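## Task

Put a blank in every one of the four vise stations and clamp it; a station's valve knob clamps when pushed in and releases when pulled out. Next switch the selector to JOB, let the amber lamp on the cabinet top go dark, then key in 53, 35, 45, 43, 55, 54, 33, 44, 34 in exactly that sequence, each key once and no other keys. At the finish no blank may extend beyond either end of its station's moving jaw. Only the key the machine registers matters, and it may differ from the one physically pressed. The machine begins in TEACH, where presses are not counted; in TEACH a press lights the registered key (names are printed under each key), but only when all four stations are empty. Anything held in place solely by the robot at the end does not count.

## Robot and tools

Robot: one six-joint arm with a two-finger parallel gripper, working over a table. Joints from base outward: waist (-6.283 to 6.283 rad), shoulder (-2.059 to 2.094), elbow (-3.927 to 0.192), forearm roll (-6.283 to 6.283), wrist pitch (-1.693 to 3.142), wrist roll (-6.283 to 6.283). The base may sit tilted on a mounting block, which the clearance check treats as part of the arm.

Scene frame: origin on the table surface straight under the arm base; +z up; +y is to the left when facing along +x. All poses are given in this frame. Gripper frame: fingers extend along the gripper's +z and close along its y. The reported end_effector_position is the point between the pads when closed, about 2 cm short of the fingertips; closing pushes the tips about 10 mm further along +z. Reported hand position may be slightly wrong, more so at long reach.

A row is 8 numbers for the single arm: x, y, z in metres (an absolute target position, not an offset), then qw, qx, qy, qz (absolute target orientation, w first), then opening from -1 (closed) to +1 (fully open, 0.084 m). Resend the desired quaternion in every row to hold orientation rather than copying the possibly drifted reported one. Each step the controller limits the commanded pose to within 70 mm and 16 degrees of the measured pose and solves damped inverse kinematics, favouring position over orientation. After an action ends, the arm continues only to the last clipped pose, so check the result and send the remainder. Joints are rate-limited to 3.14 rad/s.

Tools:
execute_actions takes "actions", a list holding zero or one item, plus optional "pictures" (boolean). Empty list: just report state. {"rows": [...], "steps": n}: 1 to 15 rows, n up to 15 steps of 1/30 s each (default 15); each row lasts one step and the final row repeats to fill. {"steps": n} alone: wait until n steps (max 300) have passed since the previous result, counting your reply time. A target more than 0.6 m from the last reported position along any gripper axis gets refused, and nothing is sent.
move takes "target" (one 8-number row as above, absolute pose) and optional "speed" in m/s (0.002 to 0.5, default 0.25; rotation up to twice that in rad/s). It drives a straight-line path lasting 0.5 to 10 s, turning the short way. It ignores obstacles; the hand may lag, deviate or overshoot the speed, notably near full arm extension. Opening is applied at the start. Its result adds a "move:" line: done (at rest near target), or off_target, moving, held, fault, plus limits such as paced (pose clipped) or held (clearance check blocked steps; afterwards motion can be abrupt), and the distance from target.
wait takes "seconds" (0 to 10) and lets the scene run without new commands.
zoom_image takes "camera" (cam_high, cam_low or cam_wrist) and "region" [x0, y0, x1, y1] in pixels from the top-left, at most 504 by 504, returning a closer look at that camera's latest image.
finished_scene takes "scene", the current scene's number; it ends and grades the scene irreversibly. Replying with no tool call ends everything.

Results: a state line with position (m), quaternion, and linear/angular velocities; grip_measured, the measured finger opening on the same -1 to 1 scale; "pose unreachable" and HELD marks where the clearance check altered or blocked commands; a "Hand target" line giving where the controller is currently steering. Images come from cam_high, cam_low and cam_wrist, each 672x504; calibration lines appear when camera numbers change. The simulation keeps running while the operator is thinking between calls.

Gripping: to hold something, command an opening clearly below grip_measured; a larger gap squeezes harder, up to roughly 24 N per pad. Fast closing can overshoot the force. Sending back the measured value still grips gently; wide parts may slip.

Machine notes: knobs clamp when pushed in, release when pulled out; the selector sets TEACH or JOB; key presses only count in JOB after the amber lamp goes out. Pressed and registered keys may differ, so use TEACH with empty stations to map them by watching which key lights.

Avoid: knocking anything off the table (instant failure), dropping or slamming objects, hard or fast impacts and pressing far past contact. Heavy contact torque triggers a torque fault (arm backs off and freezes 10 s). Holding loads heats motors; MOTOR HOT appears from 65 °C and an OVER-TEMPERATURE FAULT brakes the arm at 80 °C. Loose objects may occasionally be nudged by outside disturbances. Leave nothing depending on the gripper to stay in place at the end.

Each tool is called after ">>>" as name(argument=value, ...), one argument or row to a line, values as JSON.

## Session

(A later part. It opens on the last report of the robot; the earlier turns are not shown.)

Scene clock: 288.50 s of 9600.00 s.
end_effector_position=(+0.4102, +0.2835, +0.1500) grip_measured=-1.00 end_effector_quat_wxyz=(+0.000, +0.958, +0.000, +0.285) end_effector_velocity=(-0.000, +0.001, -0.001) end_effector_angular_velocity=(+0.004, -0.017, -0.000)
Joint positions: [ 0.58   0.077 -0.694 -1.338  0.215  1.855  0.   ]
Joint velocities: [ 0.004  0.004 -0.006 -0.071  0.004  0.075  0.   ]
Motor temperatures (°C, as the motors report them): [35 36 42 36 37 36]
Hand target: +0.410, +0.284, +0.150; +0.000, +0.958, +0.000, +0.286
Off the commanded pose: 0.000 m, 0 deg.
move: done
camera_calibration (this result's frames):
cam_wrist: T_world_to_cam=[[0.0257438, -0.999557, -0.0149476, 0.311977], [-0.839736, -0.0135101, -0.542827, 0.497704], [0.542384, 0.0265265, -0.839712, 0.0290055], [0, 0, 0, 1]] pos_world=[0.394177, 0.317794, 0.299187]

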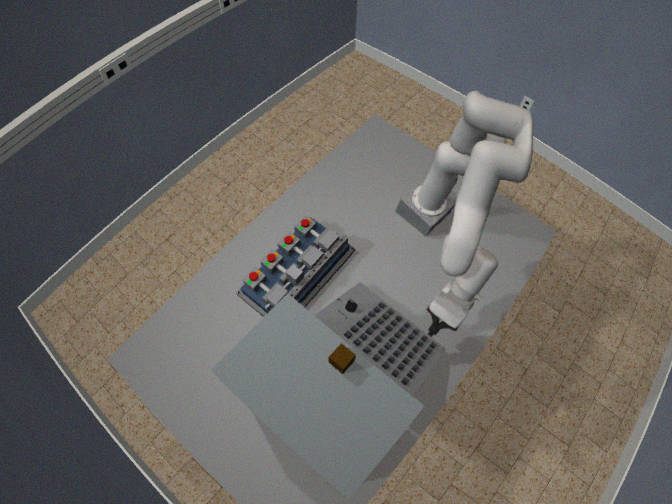

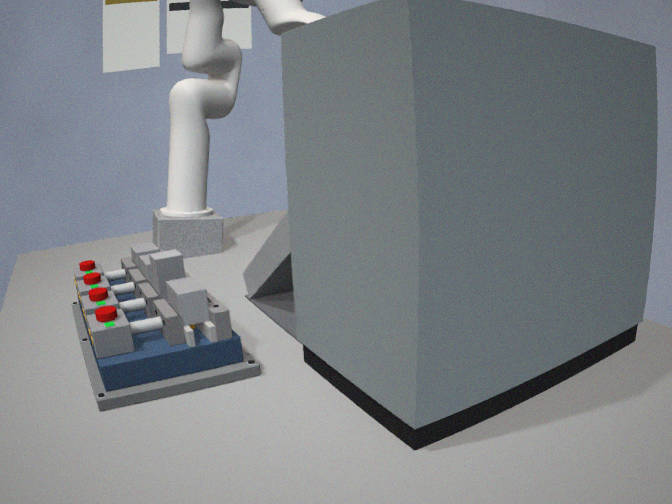

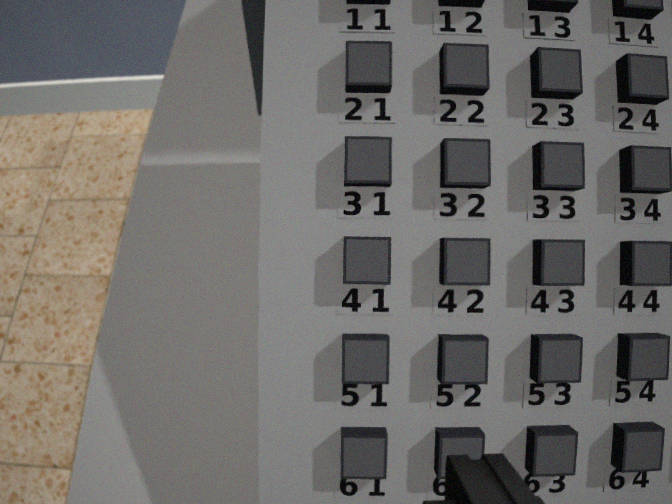

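>>> move(
  target=[0.4264,0.2838,0.1144,0,0.958,0,0.287,-1],
  speed=0.08,
)

>>> move(
  target=[0.4378,0.2838,0.0977,0,0.958,0,0.287,-1],
  speed=0.03,
)

>>> move(
  target=[0.4264,0.2838,0.1144,0,0.958,0,0.287,-1],
  speed=0.08,
)

>>> move(
  target=[0.481,0.215,0.157,0,0.958,0,0.287,-1],
  speed=0.08,
)

Scene clock: 291.57 s of 9600.00 s.
end_effector_position=(+0.4262, +0.2838, +0.1148) grip_measured=-1.00 end_effector_quat_wxyz=(+0.000, +0.958, -0.000, +0.287) end_effector_velocity=(+0.001, +0.000, -0.002) end_effector_angular_velocity=(+0.003, -0.004, +0.001)
Joint positions: [ 0.562  0.226 -0.798 -1.572  0.2    2.079  0.   ]
Joint velocities: [-0.001  0.009 -0.007 -0.034 -0.001  0.034  0.   ]
Motor temperatures (°C, as the motors report them): [35 36 42 36 37 36]
Hand target: +0.426, +0.284, +0.114; +0.000, +0.958, -0.000, +0.287
Off the commanded pose: 0.000 m, 0 deg.
move: done
camera_calibration (this result's frames):
cam_wrist: T_world_to_cam=[[0.0253197, -0.999557, -0.0156447, 0.311599], [-0.838199, -0.0126988, -0.545216, 0.491442], [0.544776, 0.026918, -0.838149, -0.010567], [0, 0, 0, 1]] pos_world=[0.409794, 0.317986, 0.263961]

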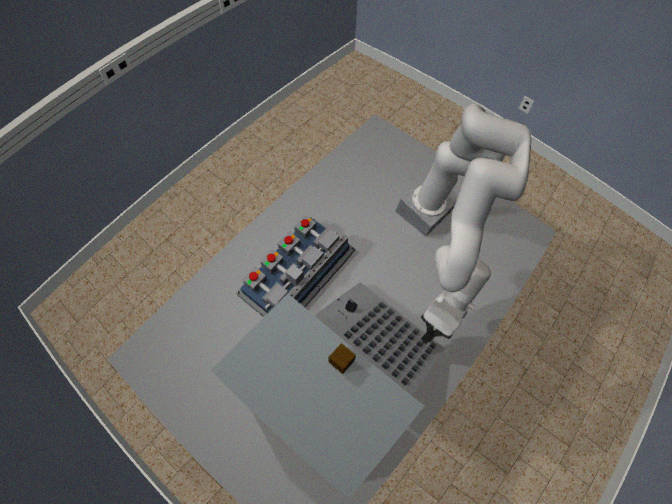

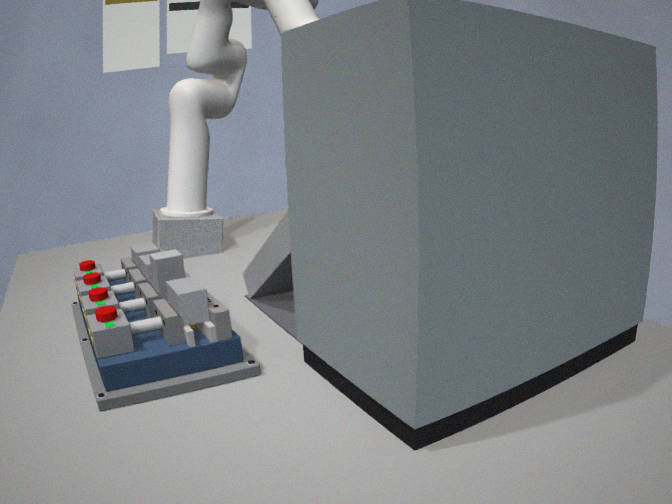

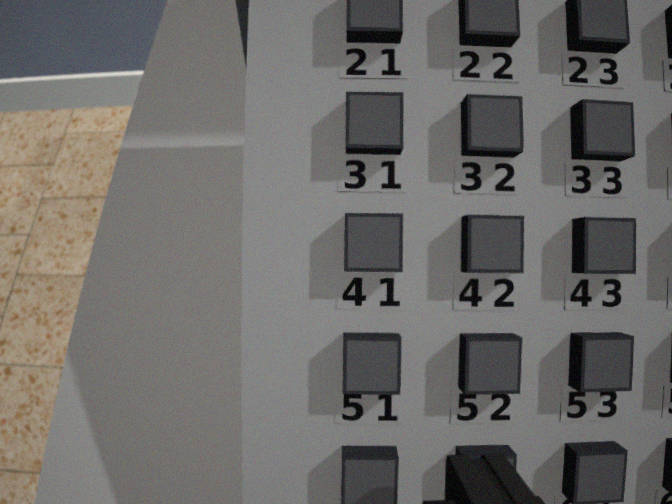

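Scene clock: 292.53 s of 9600.00 s.
end_effector_position=(+0.4368, +0.2839, +0.0992) grip_measured=-1.00 end_effector_quat_wxyz=(-0.001, +0.958, +0.000, +0.287) end_effector_velocity=(+0.001, +0.001, -0.002) end_effector_angular_velocity=(+0.004, -0.002, +0.002)
Joint positions: [ 0.552  0.297 -0.855 -1.66   0.194  2.159  0.   ]
Joint velocities: [-0.001  0.009 -0.009 -0.023 -0.004  0.022  0.   ]
Motor temperatures (°C, as the motors report them): [35 36 42 36 37 36]
Hand target: +0.438, +0.284, +0.098; +0.000, +0.958, -0.000, +0.287
Off the commanded pose: 0.002 m, 0 deg.
move: done
camera_calibration (this result's frames):
cam_wrist: T_world_to_cam=[[0.0262925, -0.999509, -0.0170279, 0.310898], [-0.837744, -0.0127369, -0.545914, 0.491705], [0.545429, 0.0286184, -0.837668, -0.0302813], [0, 0, 0, 1]] pos_world=[0.420265, 0.317875, 0.248357]

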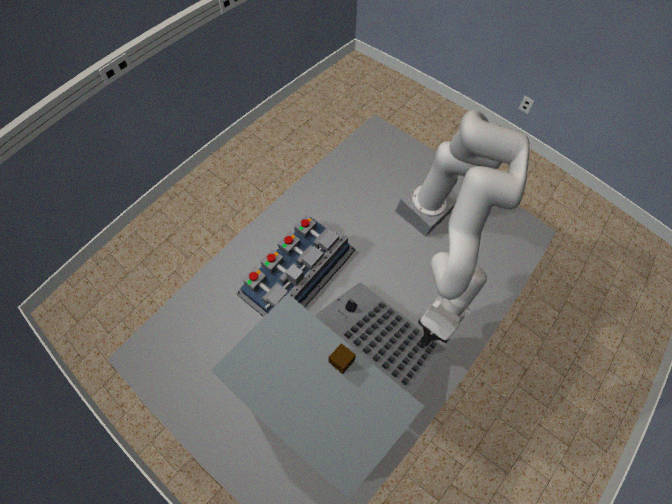

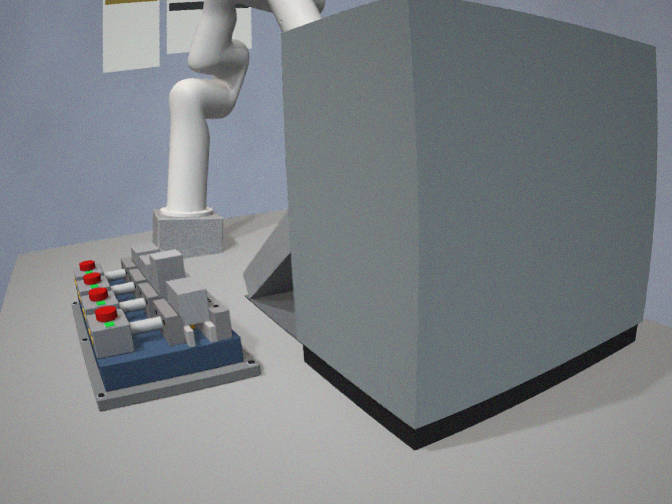

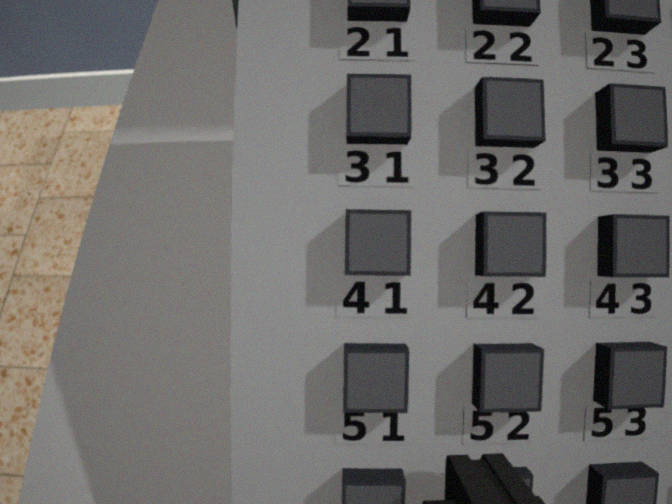

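Scene clock: 293.33 s of 9600.00 s.
end_effector_position=(+0.4266, +0.2838, +0.1140) grip_measured=-1.00 end_effector_quat_wxyz=(-0.000, +0.958, +0.000, +0.287) end_effector_velocity=(-0.001, -0.001, +0.002) end_effector_angular_velocity=(-0.003, +0.002, -0.001)
Joint positions: [ 0.562  0.229 -0.8   -1.58   0.2    2.087  0.   ]
Joint velocities: [ 0.001 -0.01   0.009  0.02   0.003 -0.019  0.   ]
Motor temperatures (°C, as the motors report them): [35 36 42 36 37 36]
Hand target: +0.426, +0.284, +0.114; -0.000, +0.958, +0.000, +0.287
Off the commanded pose: 0.000 m, 0 deg.
move: done
camera_calibration (this result's frames):
cam_wrist: T_world_to_cam=[[0.025577, -0.999547, -0.0158865, 0.3115], [-0.837777, -0.0127618, -0.545863, 0.491253], [0.545413, 0.0272709, -0.837724, -0.0118088], [0, 0, 0, 1]] pos_world=[0.410034, 0.31795, 0.263213]

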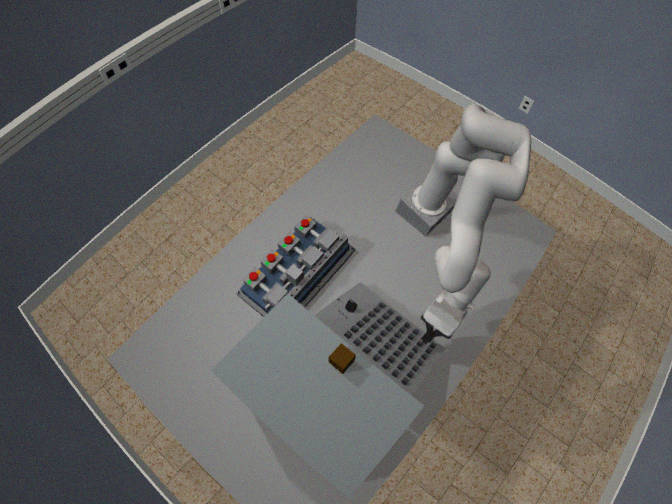

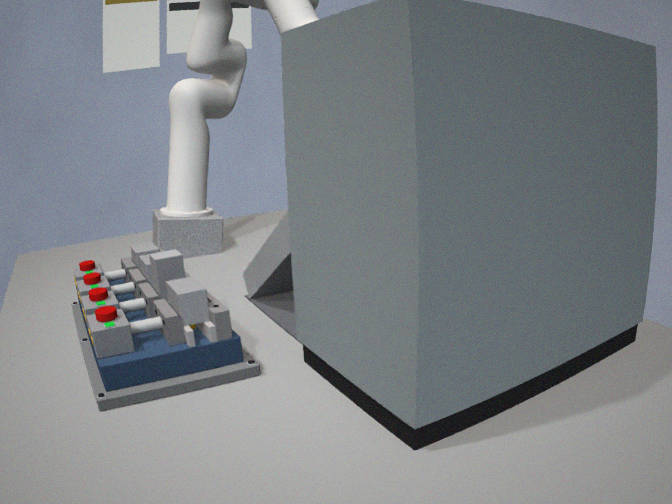

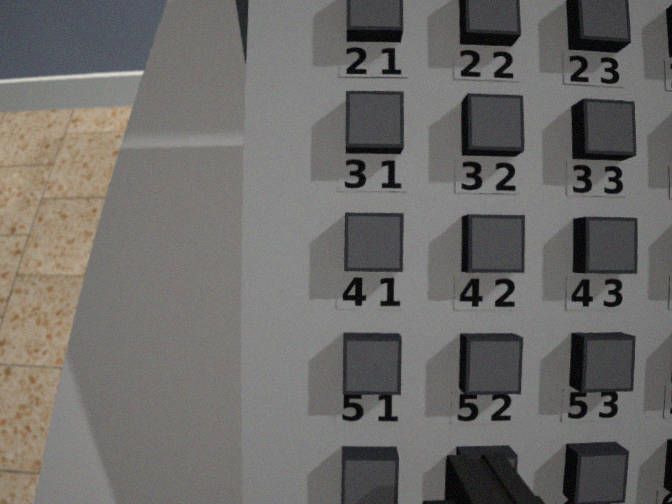

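Scene clock: 294.97 s of 9600.00 s.
end_effector_position=(+0.4807, +0.2155, +0.1567) grip_measured=-1.00 end_effector_quat_wxyz=(-0.001, +0.958, -0.000, +0.288) end_effector_velocity=(+0.002, -0.001, +0.002) end_effector_angular_velocity=(-0.003, +0.011, -0.001)
Joint positions: [ 0.326  0.17  -0.785 -1.381  0.069  1.689  0.   ]
Joint velocities: [-0.002 -0.004  0.009  0.091 -0.001 -0.094  0.   ]
Motor temperatures (°C, as the motors report them): [35 36 42 36 37 36]
Hand target: +0.481, +0.215, +0.157; -0.001, +0.958, -0.000, +0.287
Off the commanded pose: 0.001 m, 0 deg.
move: done
camera_calibration (this result's frames):
cam_wrist: T_world_to_cam=[[0.0259836, -0.999512, -0.0173618, 0.24253], [-0.836737, -0.0122424, -0.547468, 0.558649], [0.546988, 0.0287524, -0.836647, -0.00492319], [0, 0, 0, 1]] pos_world=[0.463833, 0.249392, 0.305934]

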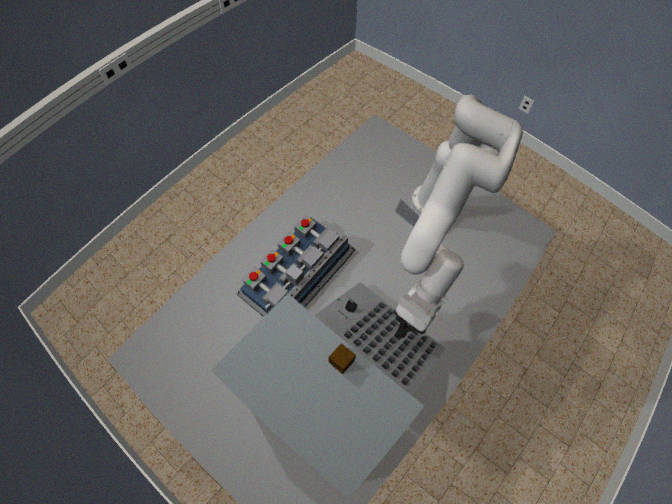

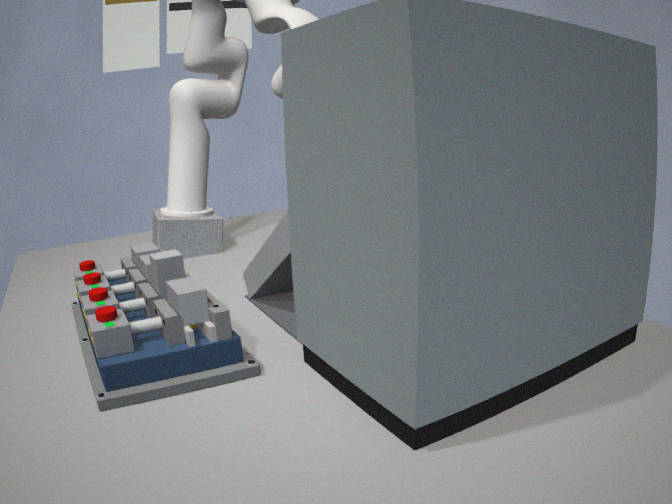

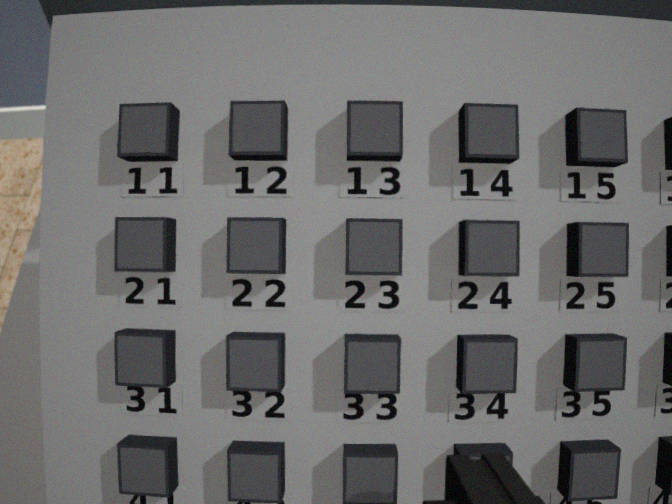

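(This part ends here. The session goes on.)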